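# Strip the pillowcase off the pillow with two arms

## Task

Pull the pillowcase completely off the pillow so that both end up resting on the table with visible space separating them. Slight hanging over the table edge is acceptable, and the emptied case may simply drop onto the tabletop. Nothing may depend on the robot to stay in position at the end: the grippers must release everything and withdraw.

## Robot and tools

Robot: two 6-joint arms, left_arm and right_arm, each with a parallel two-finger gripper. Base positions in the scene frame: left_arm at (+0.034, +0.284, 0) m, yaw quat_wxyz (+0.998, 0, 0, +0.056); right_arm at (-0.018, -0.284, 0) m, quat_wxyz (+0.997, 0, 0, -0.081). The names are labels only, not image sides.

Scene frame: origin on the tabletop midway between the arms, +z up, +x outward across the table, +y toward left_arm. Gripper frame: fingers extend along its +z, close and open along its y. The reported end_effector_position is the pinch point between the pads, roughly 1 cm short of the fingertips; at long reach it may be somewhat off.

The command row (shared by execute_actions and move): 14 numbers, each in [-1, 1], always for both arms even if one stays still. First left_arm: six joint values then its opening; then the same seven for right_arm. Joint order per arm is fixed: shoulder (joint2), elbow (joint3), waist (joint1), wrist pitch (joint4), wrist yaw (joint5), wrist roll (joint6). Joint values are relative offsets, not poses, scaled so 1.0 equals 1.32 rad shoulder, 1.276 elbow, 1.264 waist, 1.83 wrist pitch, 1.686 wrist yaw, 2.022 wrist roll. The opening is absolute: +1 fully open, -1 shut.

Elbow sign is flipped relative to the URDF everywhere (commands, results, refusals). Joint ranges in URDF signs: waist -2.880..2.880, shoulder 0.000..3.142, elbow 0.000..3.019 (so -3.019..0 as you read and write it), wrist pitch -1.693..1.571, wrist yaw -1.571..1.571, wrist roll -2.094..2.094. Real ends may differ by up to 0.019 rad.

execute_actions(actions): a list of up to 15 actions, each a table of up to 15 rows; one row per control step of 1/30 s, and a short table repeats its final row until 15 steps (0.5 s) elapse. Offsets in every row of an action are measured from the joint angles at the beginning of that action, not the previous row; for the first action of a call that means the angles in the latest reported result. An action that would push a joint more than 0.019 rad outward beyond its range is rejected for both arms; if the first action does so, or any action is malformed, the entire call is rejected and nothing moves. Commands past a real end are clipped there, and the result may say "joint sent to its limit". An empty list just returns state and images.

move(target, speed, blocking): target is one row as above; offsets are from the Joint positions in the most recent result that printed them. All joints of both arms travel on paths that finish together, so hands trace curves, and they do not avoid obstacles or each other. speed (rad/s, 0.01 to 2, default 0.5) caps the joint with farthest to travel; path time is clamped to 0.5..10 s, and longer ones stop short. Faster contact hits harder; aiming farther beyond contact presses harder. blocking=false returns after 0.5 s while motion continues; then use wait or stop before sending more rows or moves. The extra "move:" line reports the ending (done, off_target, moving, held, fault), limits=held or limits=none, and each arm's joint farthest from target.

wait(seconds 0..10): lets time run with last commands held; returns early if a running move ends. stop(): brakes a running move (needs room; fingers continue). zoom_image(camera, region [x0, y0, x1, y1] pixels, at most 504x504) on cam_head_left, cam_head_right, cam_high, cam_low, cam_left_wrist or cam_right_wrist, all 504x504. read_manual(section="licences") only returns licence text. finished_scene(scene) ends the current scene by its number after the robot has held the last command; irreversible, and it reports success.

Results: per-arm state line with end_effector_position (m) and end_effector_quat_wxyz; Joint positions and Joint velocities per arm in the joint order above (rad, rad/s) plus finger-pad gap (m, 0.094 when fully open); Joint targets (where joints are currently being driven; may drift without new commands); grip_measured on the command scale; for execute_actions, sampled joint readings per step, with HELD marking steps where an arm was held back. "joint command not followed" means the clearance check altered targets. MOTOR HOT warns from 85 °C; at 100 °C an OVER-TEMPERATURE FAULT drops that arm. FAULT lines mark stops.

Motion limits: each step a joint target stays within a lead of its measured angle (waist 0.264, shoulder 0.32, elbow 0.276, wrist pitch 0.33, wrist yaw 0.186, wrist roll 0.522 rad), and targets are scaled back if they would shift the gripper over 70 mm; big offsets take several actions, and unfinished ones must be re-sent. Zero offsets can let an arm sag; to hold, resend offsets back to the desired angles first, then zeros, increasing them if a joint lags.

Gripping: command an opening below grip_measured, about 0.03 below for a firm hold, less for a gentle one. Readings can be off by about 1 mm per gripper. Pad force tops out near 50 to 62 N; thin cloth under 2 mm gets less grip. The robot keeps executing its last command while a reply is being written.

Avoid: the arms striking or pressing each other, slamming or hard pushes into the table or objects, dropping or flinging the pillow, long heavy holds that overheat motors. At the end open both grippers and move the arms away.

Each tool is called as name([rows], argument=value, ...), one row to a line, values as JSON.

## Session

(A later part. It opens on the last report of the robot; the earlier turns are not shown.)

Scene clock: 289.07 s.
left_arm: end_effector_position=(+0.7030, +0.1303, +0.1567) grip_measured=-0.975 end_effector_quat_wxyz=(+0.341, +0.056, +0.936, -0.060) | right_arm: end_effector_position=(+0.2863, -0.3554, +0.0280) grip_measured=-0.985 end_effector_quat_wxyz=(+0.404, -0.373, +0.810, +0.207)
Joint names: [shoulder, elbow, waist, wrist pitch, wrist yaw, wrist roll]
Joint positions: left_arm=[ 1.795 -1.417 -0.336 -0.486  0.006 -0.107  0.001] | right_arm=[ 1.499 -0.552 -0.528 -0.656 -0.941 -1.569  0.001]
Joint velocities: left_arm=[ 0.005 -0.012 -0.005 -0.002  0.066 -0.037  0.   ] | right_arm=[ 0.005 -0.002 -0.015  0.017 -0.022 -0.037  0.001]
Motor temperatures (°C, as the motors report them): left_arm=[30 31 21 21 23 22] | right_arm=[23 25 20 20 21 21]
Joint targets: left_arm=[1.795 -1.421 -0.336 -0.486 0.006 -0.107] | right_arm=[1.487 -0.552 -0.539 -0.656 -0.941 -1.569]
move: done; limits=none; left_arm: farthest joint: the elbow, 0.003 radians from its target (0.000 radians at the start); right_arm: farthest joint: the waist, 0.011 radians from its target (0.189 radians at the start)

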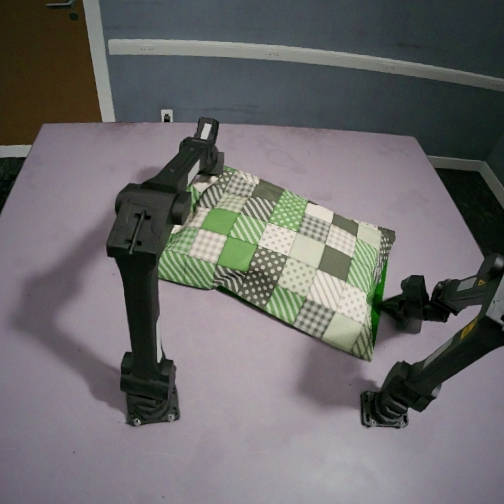

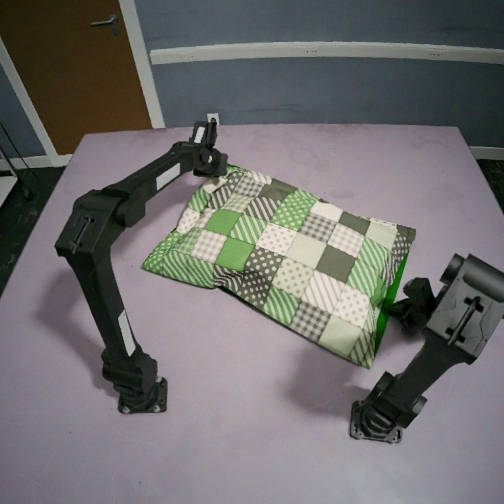

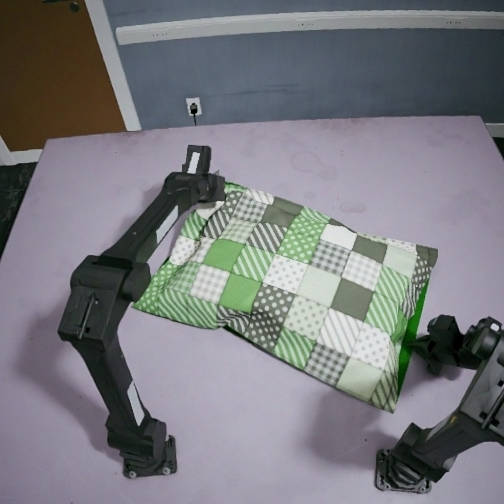

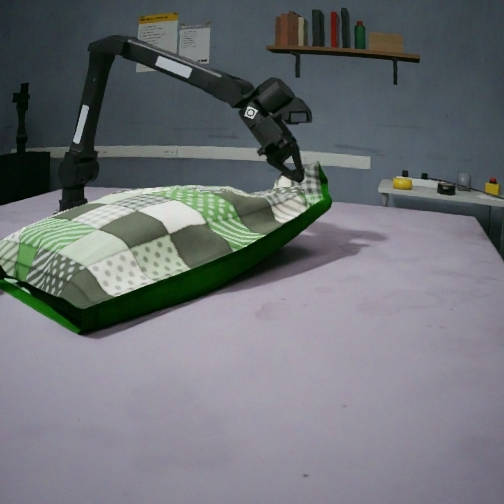

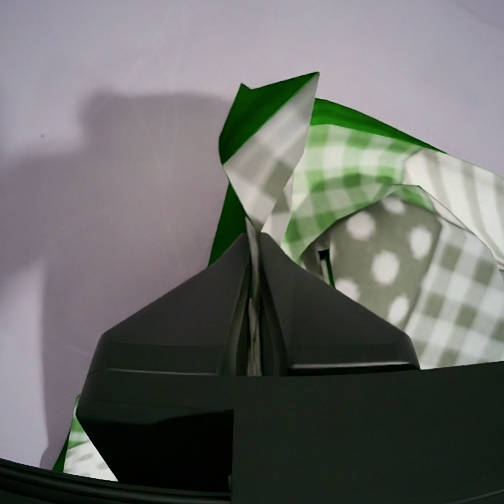

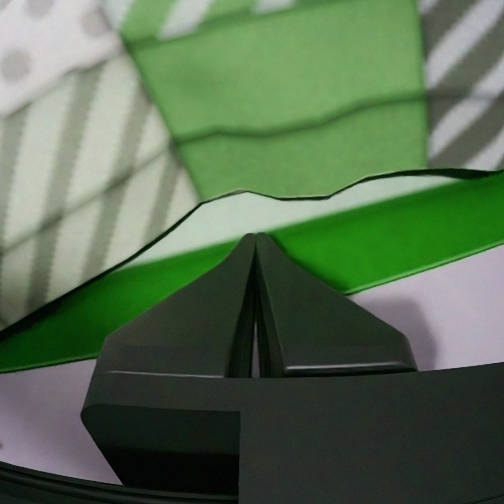

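move(target=[0,0,0,0,0,0,-1,-0.02,0,0,0,0,0.78,-0.75], speed=1.5)

move(target=[0,0,0,0,0,0,-1,0.075,0,0,0,0,0,-0.75], speed=0.2)

move(target=[0,0,0,0,0,0,-1,0.01,0,0.14,0,0,0,-0.75], speed=0.12)

Scene clock: 302.97 s.
left_arm: end_effector_position=(+0.7017, +0.1306, +0.1547) grip_measured=-0.975 end_effector_quat_wxyz=(+0.339, +0.056, +0.937, -0.059) | right_arm: end_effector_position=(+0.2874, -0.3563, +0.0315) grip_measured=-0.752 end_effector_quat_wxyz=(+0.147, +0.302, +0.839, +0.429)
Joint names: [shoulder, elbow, waist, wrist pitch, wrist yaw, wrist roll]
Joint positions: left_arm=[ 1.795 -1.413 -0.336 -0.486  0.006 -0.107  0.001] | right_arm=[ 1.485 -0.552 -0.528 -0.656 -0.941 -0.007  0.012]
Joint velocities: left_arm=[ 0.005  0.027 -0.005  0.012  0.007  0.007  0.001] | right_arm=[-0.015 -0.002 -0.005 -0.002  0.022  0.037 -0.001]
Motor temperatures (°C, as the motors report them): left_arm=[30 31 21 21 23 22] | right_arm=[24 25 20 20 21 21]
Joint targets: left_arm=[1.795 -1.417 -0.336 -0.486 0.006 -0.107] | right_arm=[1.472 -0.552 -0.528 -0.656 -0.941 0.009]
move: done; limits=none; left_arm: farthest joint: the elbow, 0.004 radians from its target (0.000 radians at the start); right_arm: farthest joint: the wrist roll, 0.015 radians from its target (1.577 radians at the start)

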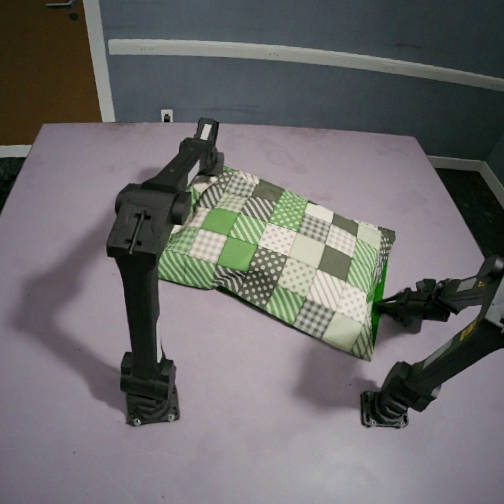

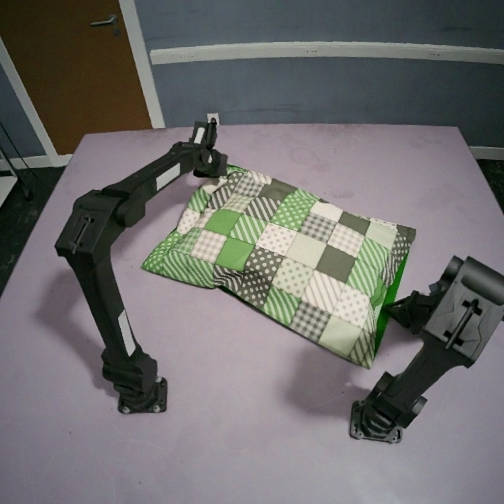

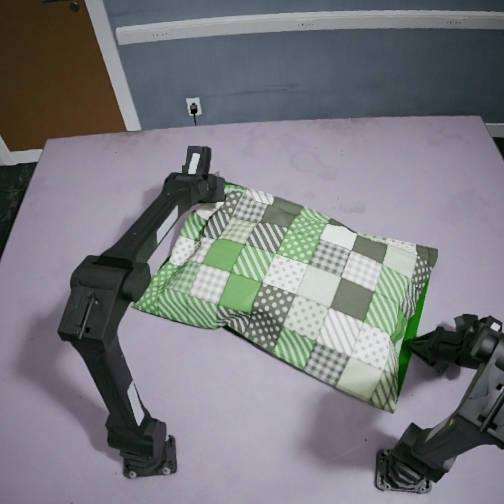

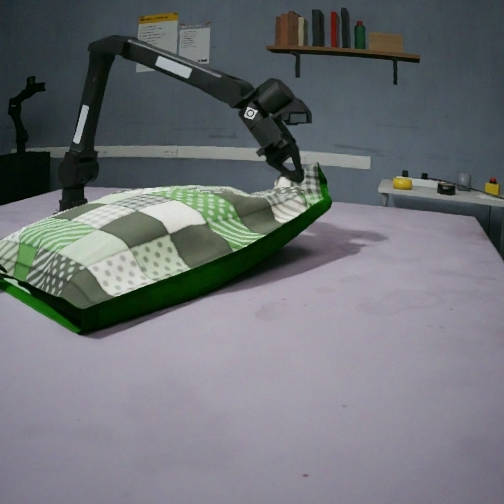

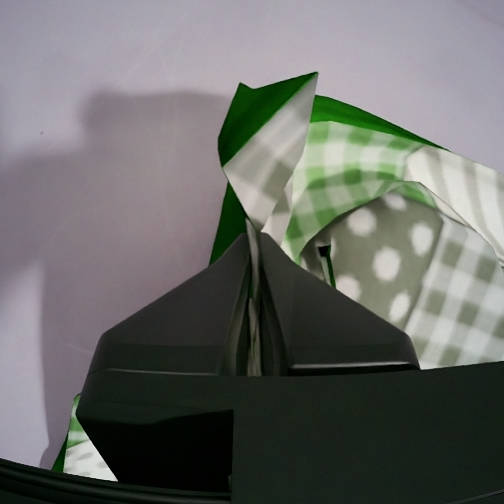

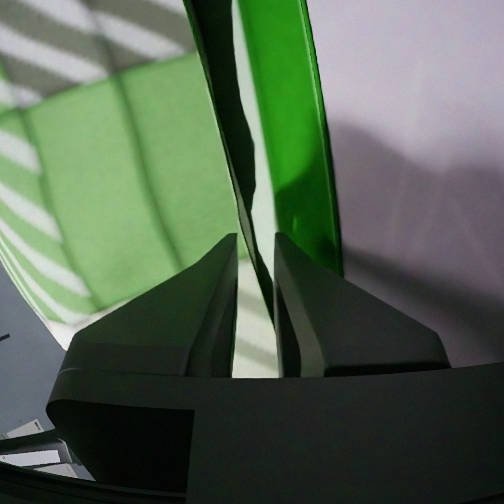

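Scene clock: 303.73 s.
left_arm: end_effector_position=(+0.7008, +0.1308, +0.1531) grip_measured=-0.975 end_effector_quat_wxyz=(+0.338, +0.056, +0.938, -0.059) | right_arm: end_effector_position=(+0.2841, -0.3518, +0.0197) grip_measured=-0.752 end_effector_quat_wxyz=(+0.127, +0.312, +0.831, +0.442)
Joint names: [shoulder, elbow, waist, wrist pitch, wrist yaw, wrist roll]
Joint positions: left_arm=[ 1.795 -1.41  -0.336 -0.486  0.006 -0.107  0.001] | right_arm=[ 1.539 -0.552 -0.528 -0.656 -0.955 -0.007  0.012]
Joint velocities: left_arm=[ 0.005  0.002 -0.005 -0.022 -0.037  0.022 -0.001] | right_arm=[-0.005 -0.002 -0.015 -0.007 -0.037  0.022  0.001]
Motor temperatures (°C, as the motors report them): left_arm=[30 31 21 21 23 22] | right_arm=[24 25 20 20 21 21]
Joint targets: left_arm=[1.795 -1.413 -0.336 -0.486 0.006 -0.107] | right_arm=[1.584 -0.552 -0.528 -0.656 -0.941 -0.007]
move: off_target (right_arm); limits=none; left_arm: farthest joint: the elbow, 0.003 radians from its target (0.000 radians at the start); right_arm: farthest joint: the shoulder, 0.045 radians from its target (0.099 radians at the start)

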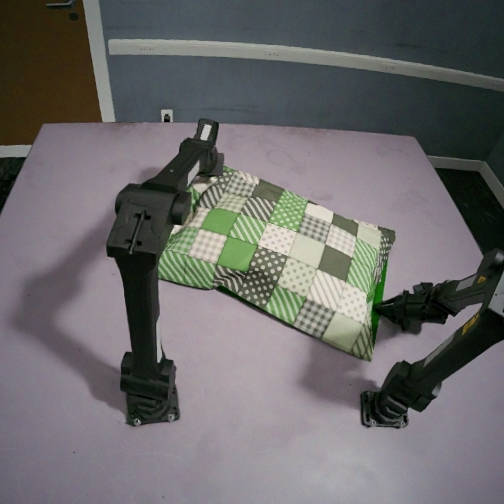

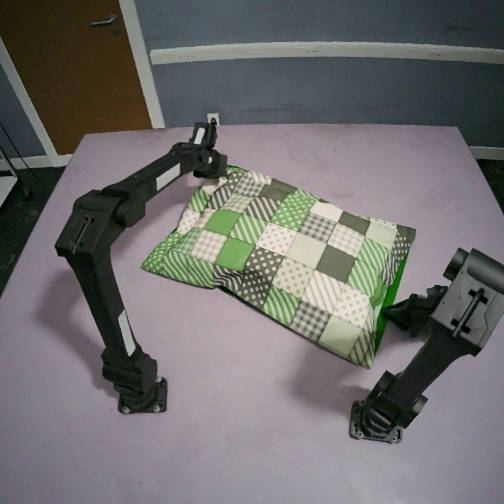

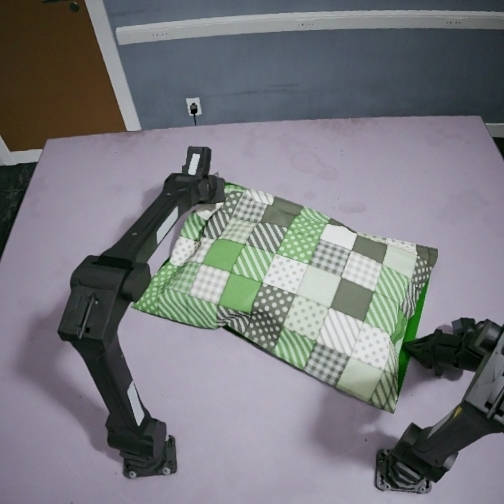

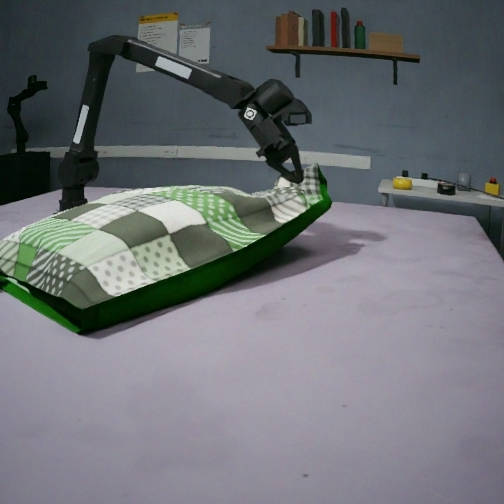

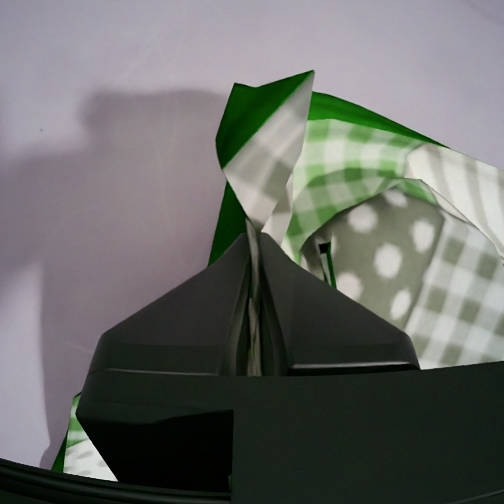

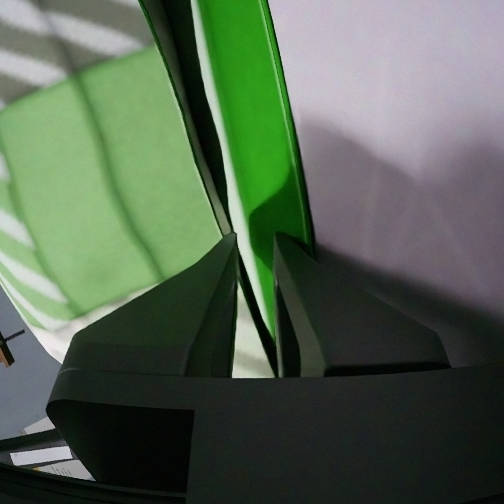

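Scene clock: 305.53 s.
left_arm: end_effector_position=(+0.7008, +0.1308, +0.1531) grip_measured=-0.975 end_effector_quat_wxyz=(+0.338, +0.056, +0.938, -0.059) | right_arm: end_effector_position=(+0.2913, -0.3040, +0.0204) grip_measured=-0.752 end_effector_quat_wxyz=(+0.093, +0.247, +0.852, +0.453)
Joint names: [shoulder, elbow, waist, wrist pitch, wrist yaw, wrist roll]
Joint positions: left_arm=[ 1.795 -1.41  -0.336 -0.486  0.006 -0.107  0.001] | right_arm=[ 1.538 -0.552 -0.373 -0.656 -0.959 -0.007  0.012]
Joint velocities: left_arm=[-0.015 -0.002 -0.005 -0.002  0.095 -0.037  0.001] | right_arm=[-0.005 -0.002 -0.015 -0.007 -0.022 -0.125 -0.   ]
Motor temperatures (°C, as the motors report them): left_arm=[30 31 21 21 23 22] | right_arm=[24 25 20 20 21 21]
Joint targets: left_arm=[1.795 -1.410 -0.336 -0.486 0.006 -0.107] | right_arm=[1.552 -0.552 -0.351 -0.656 -0.955 -0.007]
move: off_target (right_arm); limits=none; left_arm: farthest joint: the waist, 0.000 radians from its target (0.000 radians at the start); right_arm: farthest joint: the waist, 0.022 radians from its target (0.177 radians at the start)

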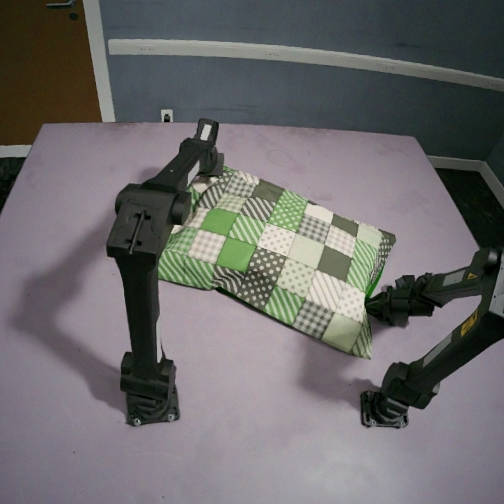

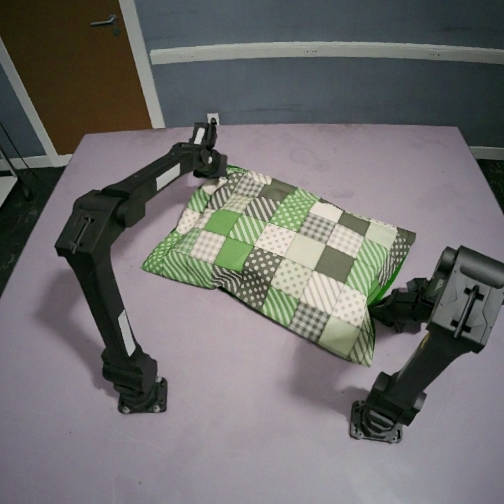

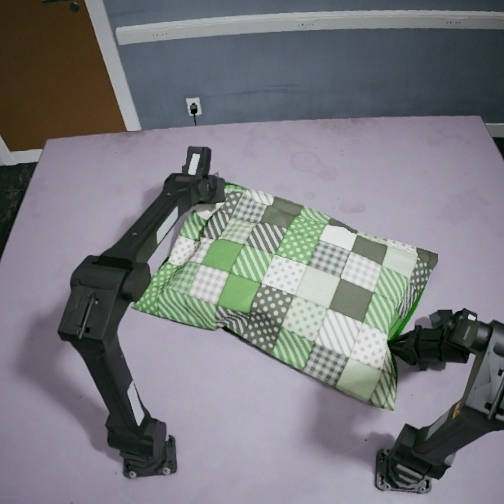

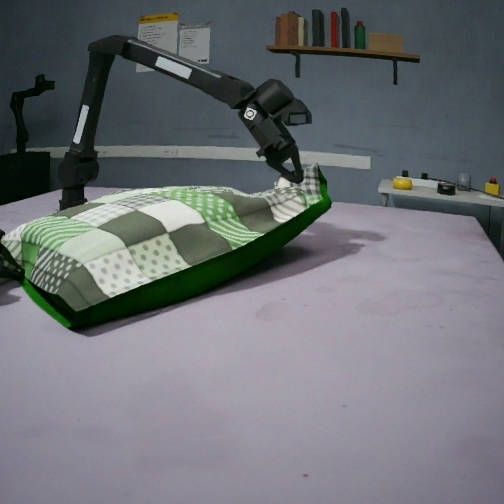

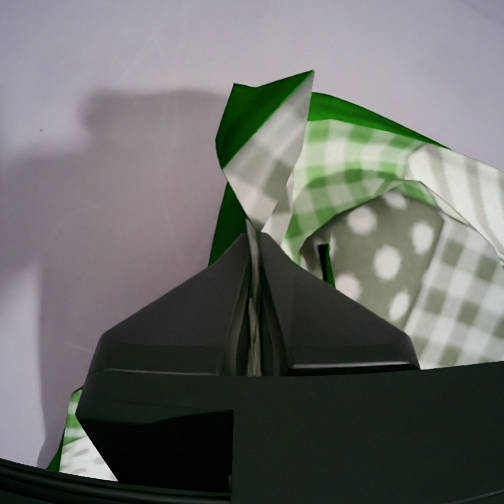

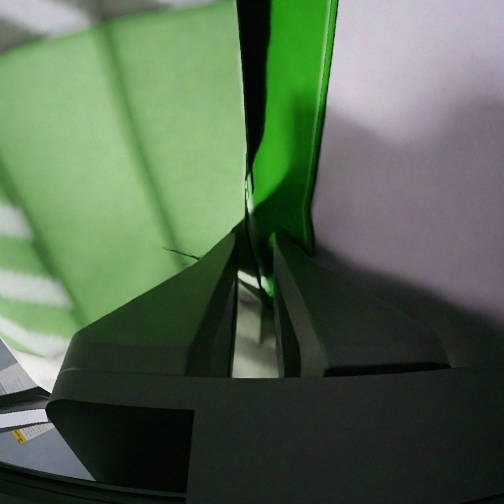

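move(target=[0,0,0,0,0,0,-1,0,0,0,0,0,0,-1])

move(target=[0,0,0,0,0,0,-1,-0.2,-0.03,0.1,0,0,0,-1], speed=0.2)

Scene clock: 313.17 s.
left_arm: end_effector_position=(+0.6998, +0.1311, +0.1516) grip_measured=-0.975 end_effector_quat_wxyz=(+0.336, +0.056, +0.938, -0.059) | right_arm: end_effector_position=(+0.2913, -0.3040, +0.0204) grip_measured=-0.979 end_effector_quat_wxyz=(+0.093, +0.247, +0.852, +0.453)
Joint names: [shoulder, elbow, waist, wrist pitch, wrist yaw, wrist roll]
Joint positions: left_arm=[ 1.795 -1.407 -0.336 -0.486  0.006 -0.107  0.001] | right_arm=[ 1.538 -0.552 -0.373 -0.656 -0.959 -0.007  0.001]
Joint velocities: left_arm=[-0.015  0.007 -0.005  0.002 -0.081 -0.037  0.   ] | right_arm=[-0.005 -0.002 -0.015 -0.007  0.081  0.066  0.   ]
Motor temperatures (°C, as the motors report them): left_arm=[30 31 21 21 23 22] | right_arm=[24 25 20 20 21 21]
Joint targets: left_arm=[1.795 -1.410 -0.336 -0.486 0.006 -0.107] | right_arm=[1.538 -0.552 -0.373 -0.656 -0.959 -0.007]
move: done; limits=none; left_arm: farthest joint: the elbow, 0.003 radians from its target (0.003 radians at the start); right_arm: farthest joint: the waist, 0.000 radians from its target (0.000 radians at the start)

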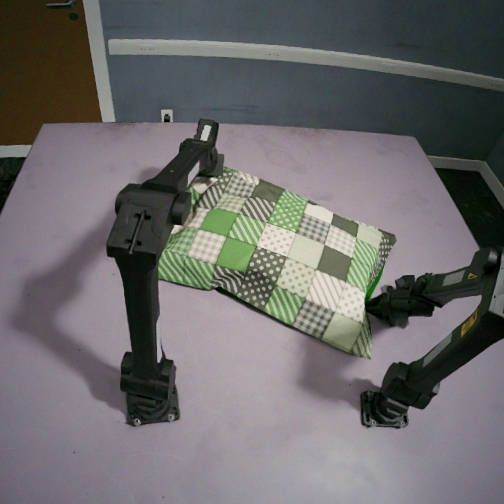

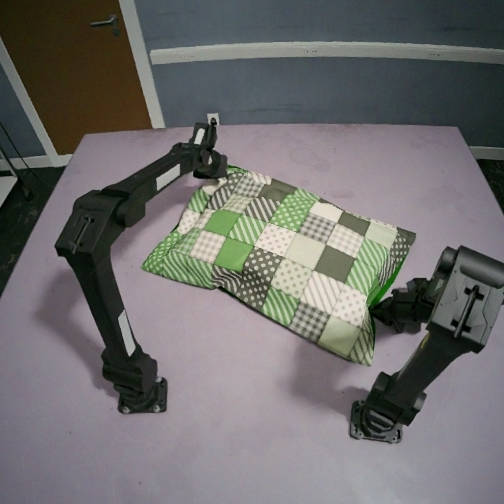

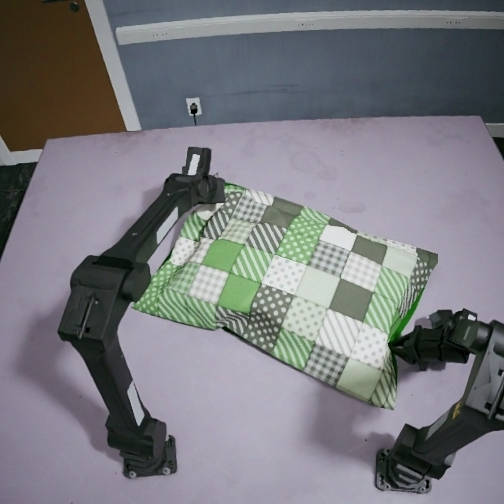

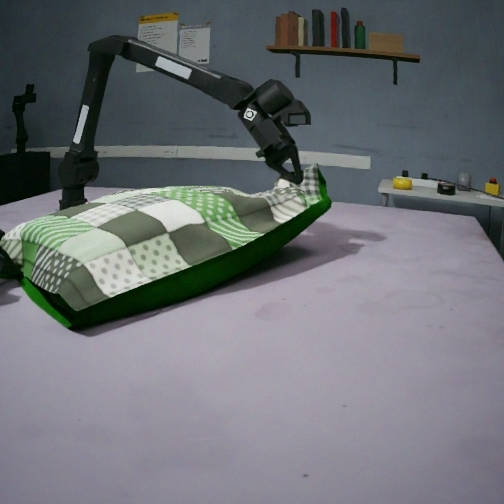

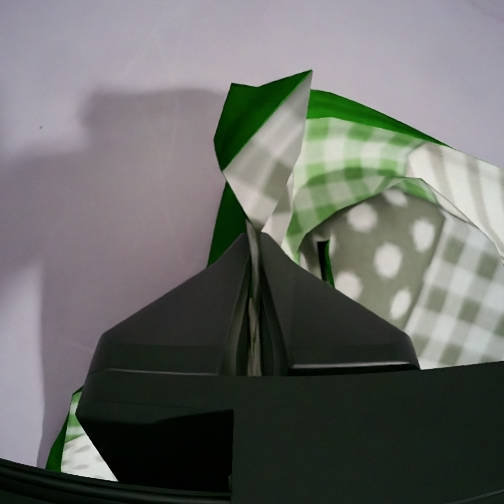

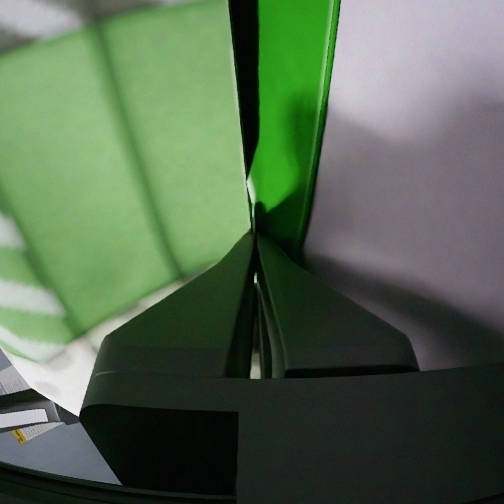

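Scene clock: 314.83 s.
left_arm: end_effector_position=(+0.6986, +0.1313, +0.1498) grip_measured=-0.975 end_effector_quat_wxyz=(+0.335, +0.056, +0.939, -0.059) | right_arm: end_effector_position=(+0.3093, -0.2781, +0.0876) grip_measured=-0.979 end_effector_quat_wxyz=(+0.177, +0.142, +0.873, +0.431)
Joint names: [shoulder, elbow, waist, wrist pitch, wrist yaw, wrist roll]
Joint positions: left_arm=[ 1.795 -1.404 -0.336 -0.486  0.006 -0.107  0.001] | right_arm=[ 1.284 -0.552 -0.262 -0.656 -0.958 -0.007  0.001]
Joint velocities: left_arm=[-0.005  0.032 -0.005  0.012  0.037 -0.066 -0.001] | right_arm=[-0.005  0.007 -0.015  0.007  0.081 -0.022  0.001]
Motor temperatures (°C, as the motors report them): left_arm=[30 31 21 21 23 22] | right_arm=[24 25 20 20 21 21]
Joint targets: left_arm=[1.795 -1.407 -0.336 -0.486 0.006 -0.107] | right_arm=[1.274 -0.590 -0.246 -0.656 -0.959 -0.007]
move: off_target (right_arm); limits=none; left_arm: farthest joint: the elbow, 0.003 radians from its target (0.000 radians at the start); right_arm: farthest joint: the elbow, 0.038 radians from its target (0.038 radians at the start)

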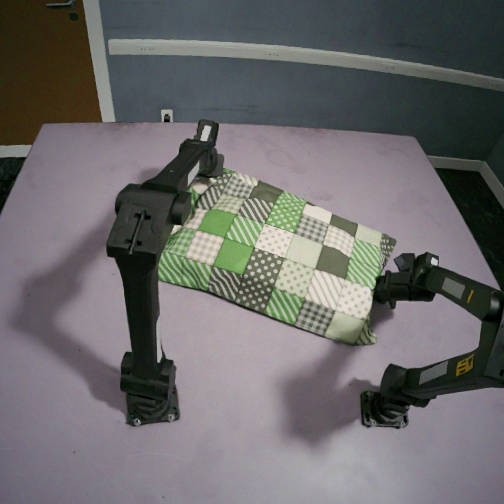

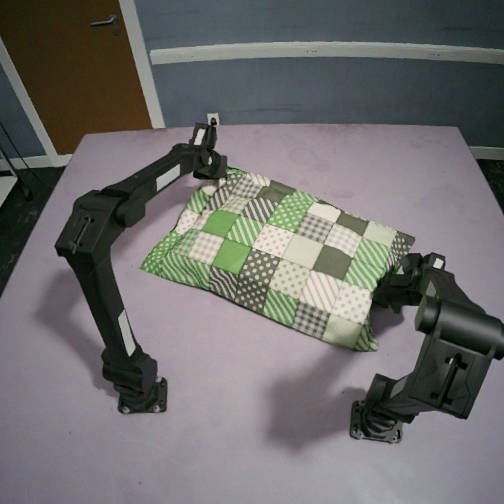

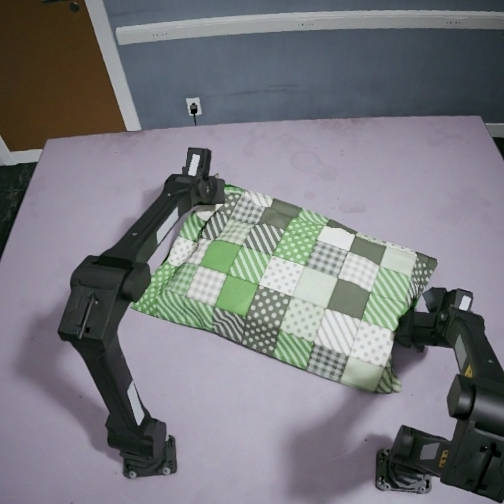

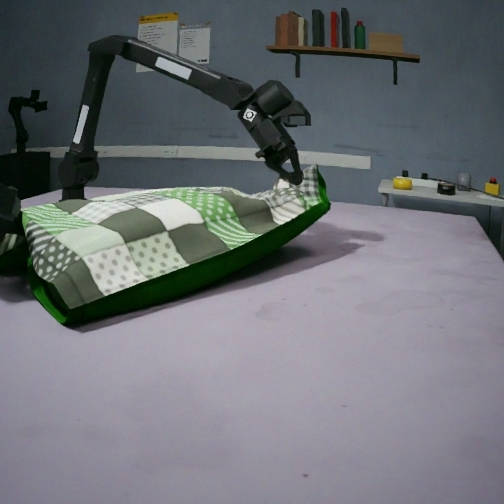

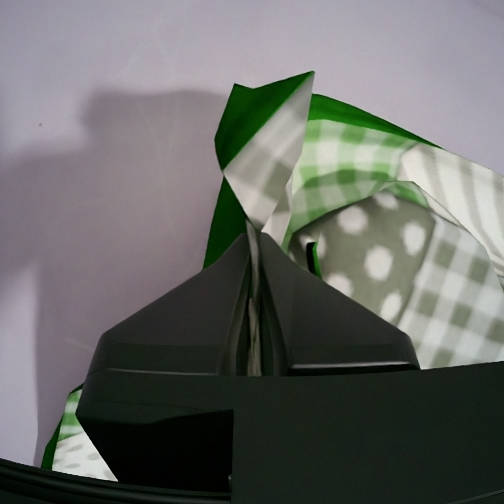

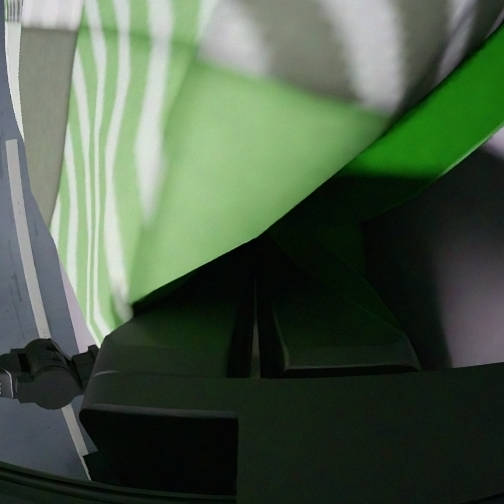

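move(target=[0,0,0,0,0,0,-1,0,0,0.06,0,0,0,-1], speed=0.2)

move(target=[0,0,0,0,0,0,-1,0,0,0,0,0,0,0])

move(target=[0,0,0,0,0,0,-1,-0.03,0,-0.2,0,0,0,0], speed=0.4)

Scene clock: 323.30 s.
left_arm: end_effector_position=(+0.6975, +0.1316, +0.1481) grip_measured=-0.975 end_effector_quat_wxyz=(+0.333, +0.056, +0.939, -0.058) | right_arm: end_effector_position=(+0.3083, -0.2588, +0.0873) grip_measured=-0.979 end_effector_quat_wxyz=(+0.164, +0.116, +0.878, +0.435)
Joint names: [shoulder, elbow, waist, wrist pitch, wrist yaw, wrist roll]
Joint positions: left_arm=[ 1.795 -1.4   -0.336 -0.486  0.006 -0.107  0.001] | right_arm=[ 1.284 -0.552 -0.203 -0.656 -0.956 -0.007  0.001]
Joint velocities: left_arm=[-0.005  0.002 -0.005  0.002 -0.066 -0.007  0.   ] | right_arm=[-0.015  0.002 -0.005  0.002 -0.051 -0.081 -0.002]
Motor temperatures (°C, as the motors report them): left_arm=[30 31 21 21 23 22] | right_arm=[24 26 20 20 21 21]
Joint targets: left_arm=[1.795 -1.404 -0.336 -0.486 0.006 -0.107] | right_arm=[1.284 -0.552 -0.187 -0.656 -0.958 -0.007]
move: done; limits=none; left_arm: farthest joint: the elbow, 0.004 radians from its target (0.000 radians at the start); right_arm: farthest joint: the waist, 0.017 radians from its target (0.076 radians at the start)

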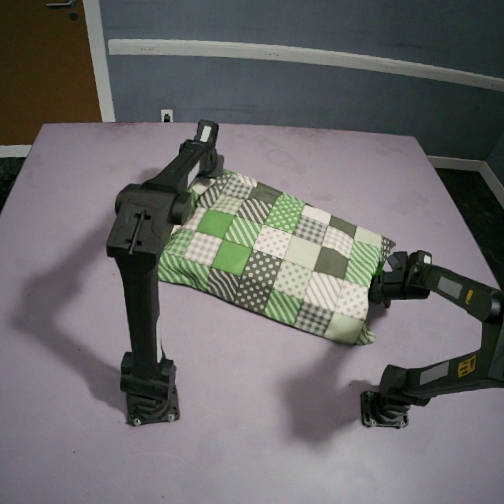

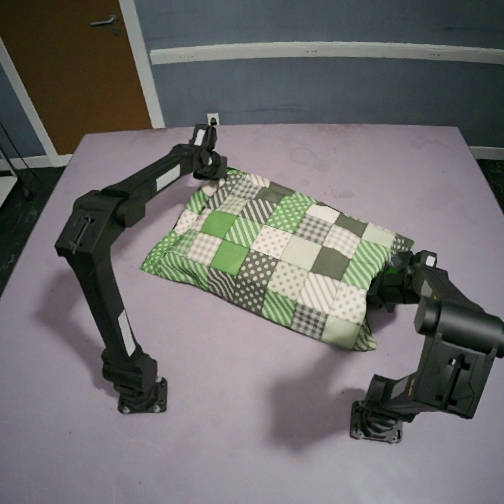

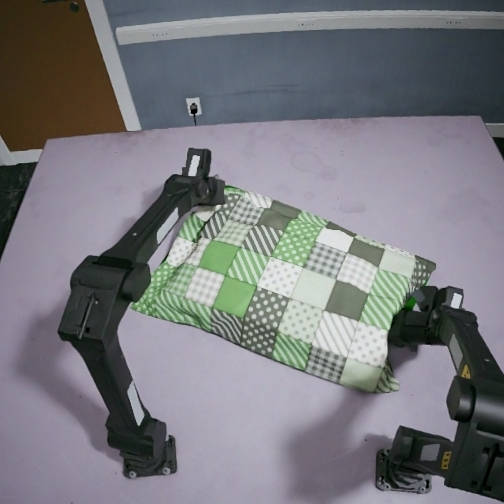

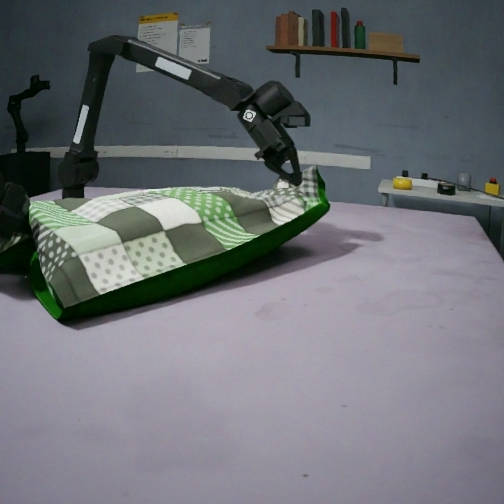

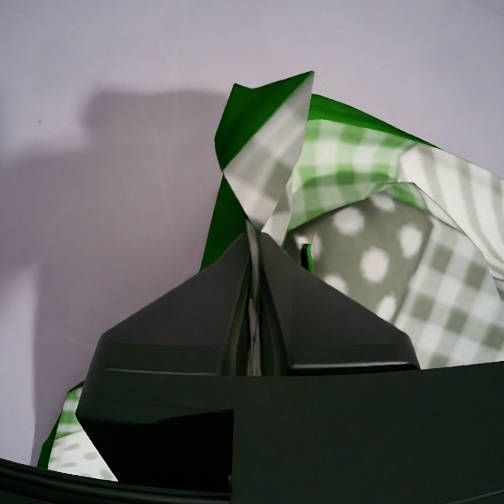

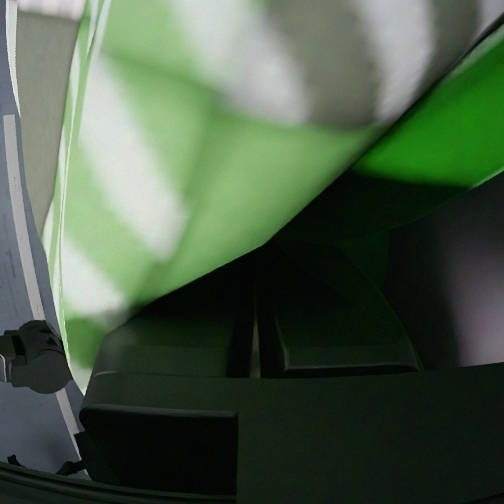

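Scene clock: 323.80 s.
left_arm: end_effector_position=(+0.6963, +0.1319, +0.1461) grip_measured=-0.975 end_effector_quat_wxyz=(+0.331, +0.056, +0.940, -0.058) | right_arm: end_effector_position=(+0.3083, -0.2591, +0.0870) grip_measured=-0.003 end_effector_quat_wxyz=(+0.164, +0.116, +0.878, +0.434)
Joint names: [shoulder, elbow, waist, wrist pitch, wrist yaw, wrist roll]
Joint positions: left_arm=[ 1.795 -1.396 -0.336 -0.486  0.006 -0.107  0.001] | right_arm=[ 1.284 -0.552 -0.203 -0.656 -0.953 -0.007  0.047]
Joint velocities: left_arm=[ 0.005 -0.007 -0.015  0.007 -0.11  -0.022  0.001] | right_arm=[-0.005 -0.022 -0.005 -0.017 -0.007 -0.022  0.001]
Motor temperatures (°C, as the motors report them): left_arm=[30 31 21 21 23 22] | right_arm=[24 26 20 20 21 21]
Joint targets: left_arm=[1.795 -1.400 -0.336 -0.486 0.006 -0.107] | right_arm=[1.284 -0.552 -0.203 -0.656 -0.956 -0.007]
move: done; limits=none; left_arm: farthest joint: the elbow, 0.004 radians from its target (0.000 radians at the start); right_arm: farthest joint: the wrist yaw, 0.003 radians from its target (0.000 radians at the start)

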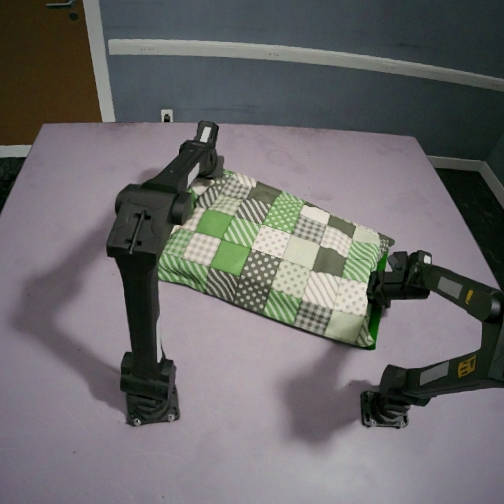

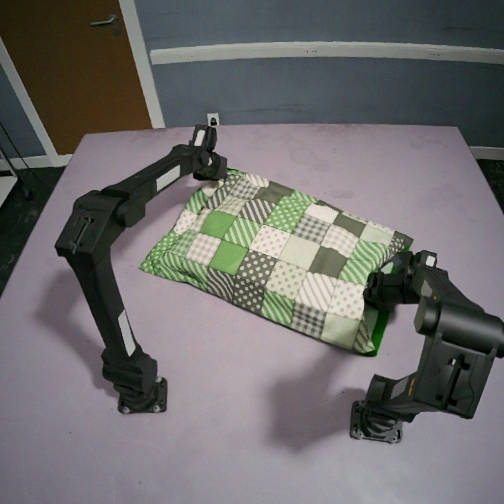

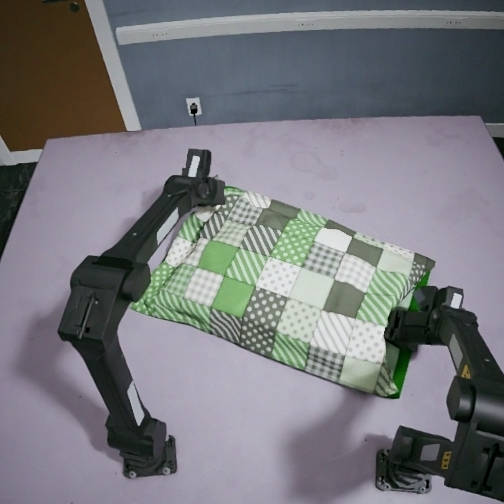

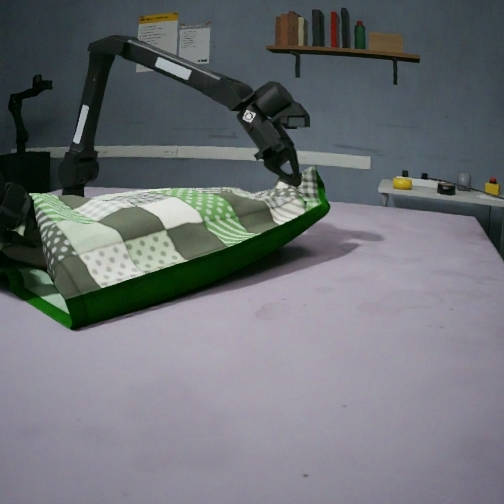

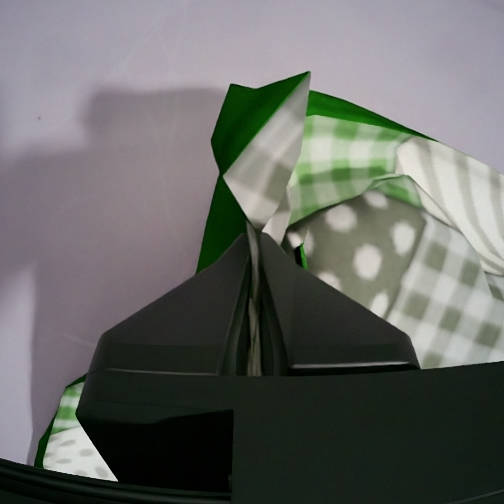

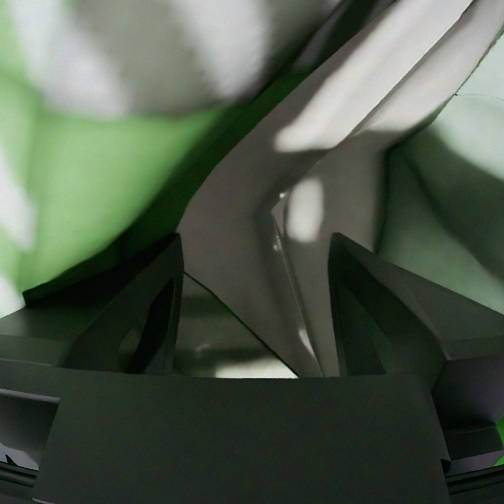

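Scene clock: 324.83 s.
left_arm: end_effector_position=(+0.6953, +0.1321, +0.1446) grip_measured=-0.975 end_effector_quat_wxyz=(+0.330, +0.056, +0.941, -0.058) | right_arm: end_effector_position=(+0.3056, -0.3397, +0.0949) grip_measured=-0.002 end_effector_quat_wxyz=(+0.228, +0.216, +0.858, +0.406)
Joint names: [shoulder, elbow, waist, wrist pitch, wrist yaw, wrist roll]
Joint positions: left_arm=[ 1.795 -1.393 -0.336 -0.486  0.006 -0.107  0.001] | right_arm=[ 1.255 -0.552 -0.448 -0.656 -0.953 -0.007  0.047]
Joint velocities: left_arm=[ 0.005 -0.002 -0.005 -0.007 -0.037 -0.081 -0.001] | right_arm=[ 0.005 -0.002 -0.005  0.007  0.081  0.022 -0.   ]
Motor temperatures (°C, as the motors report them): left_arm=[30 31 21 21 23 22] | right_arm=[24 26 20 20 21 21]
Joint targets: left_arm=[1.795 -1.397 -0.336 -0.486 0.006 -0.107] | right_arm=[1.245 -0.552 -0.456 -0.656 -0.953 -0.007]
move: done; limits=none; left_arm: farthest joint: the elbow, 0.003 radians from its target (0.000 radians at the start); right_arm: farthest joint: the shoulder, 0.011 radians from its target (0.040 radians at the start)

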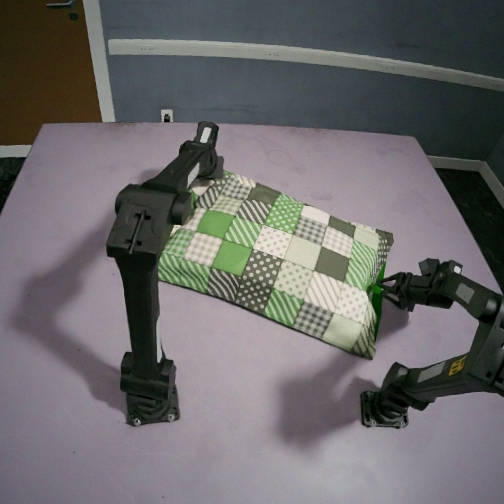

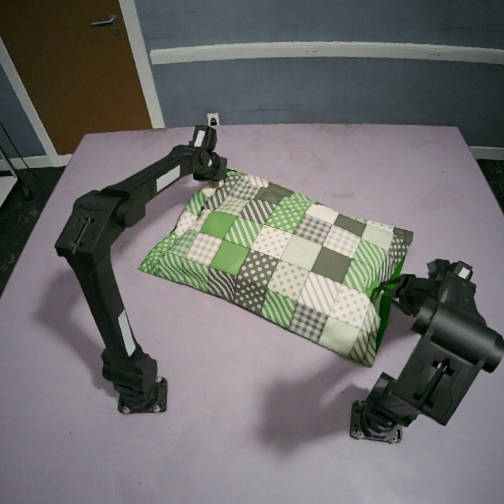

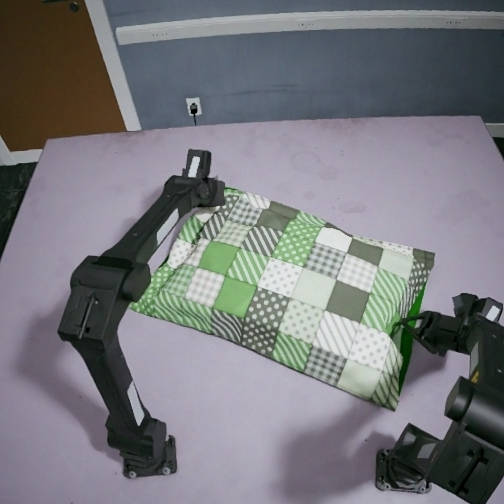

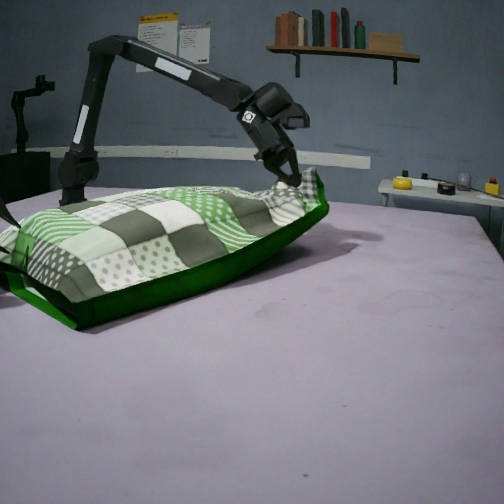

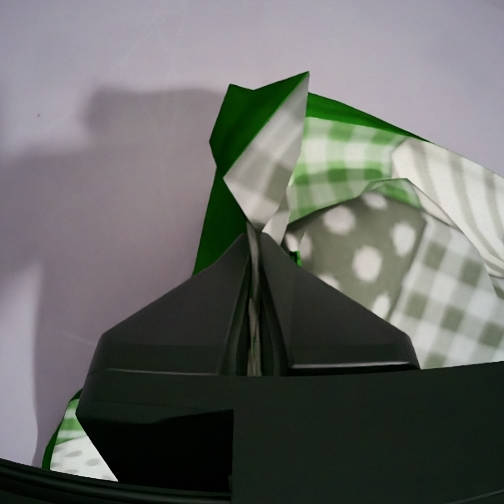

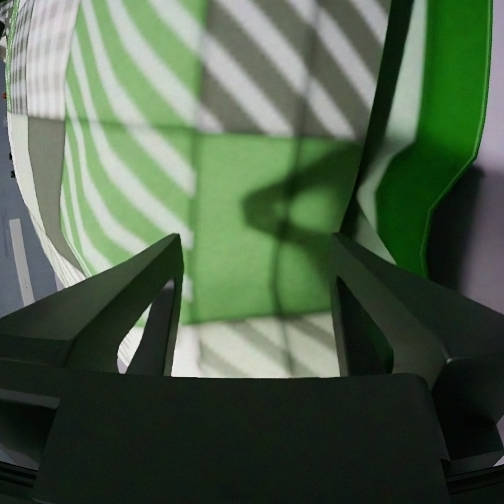

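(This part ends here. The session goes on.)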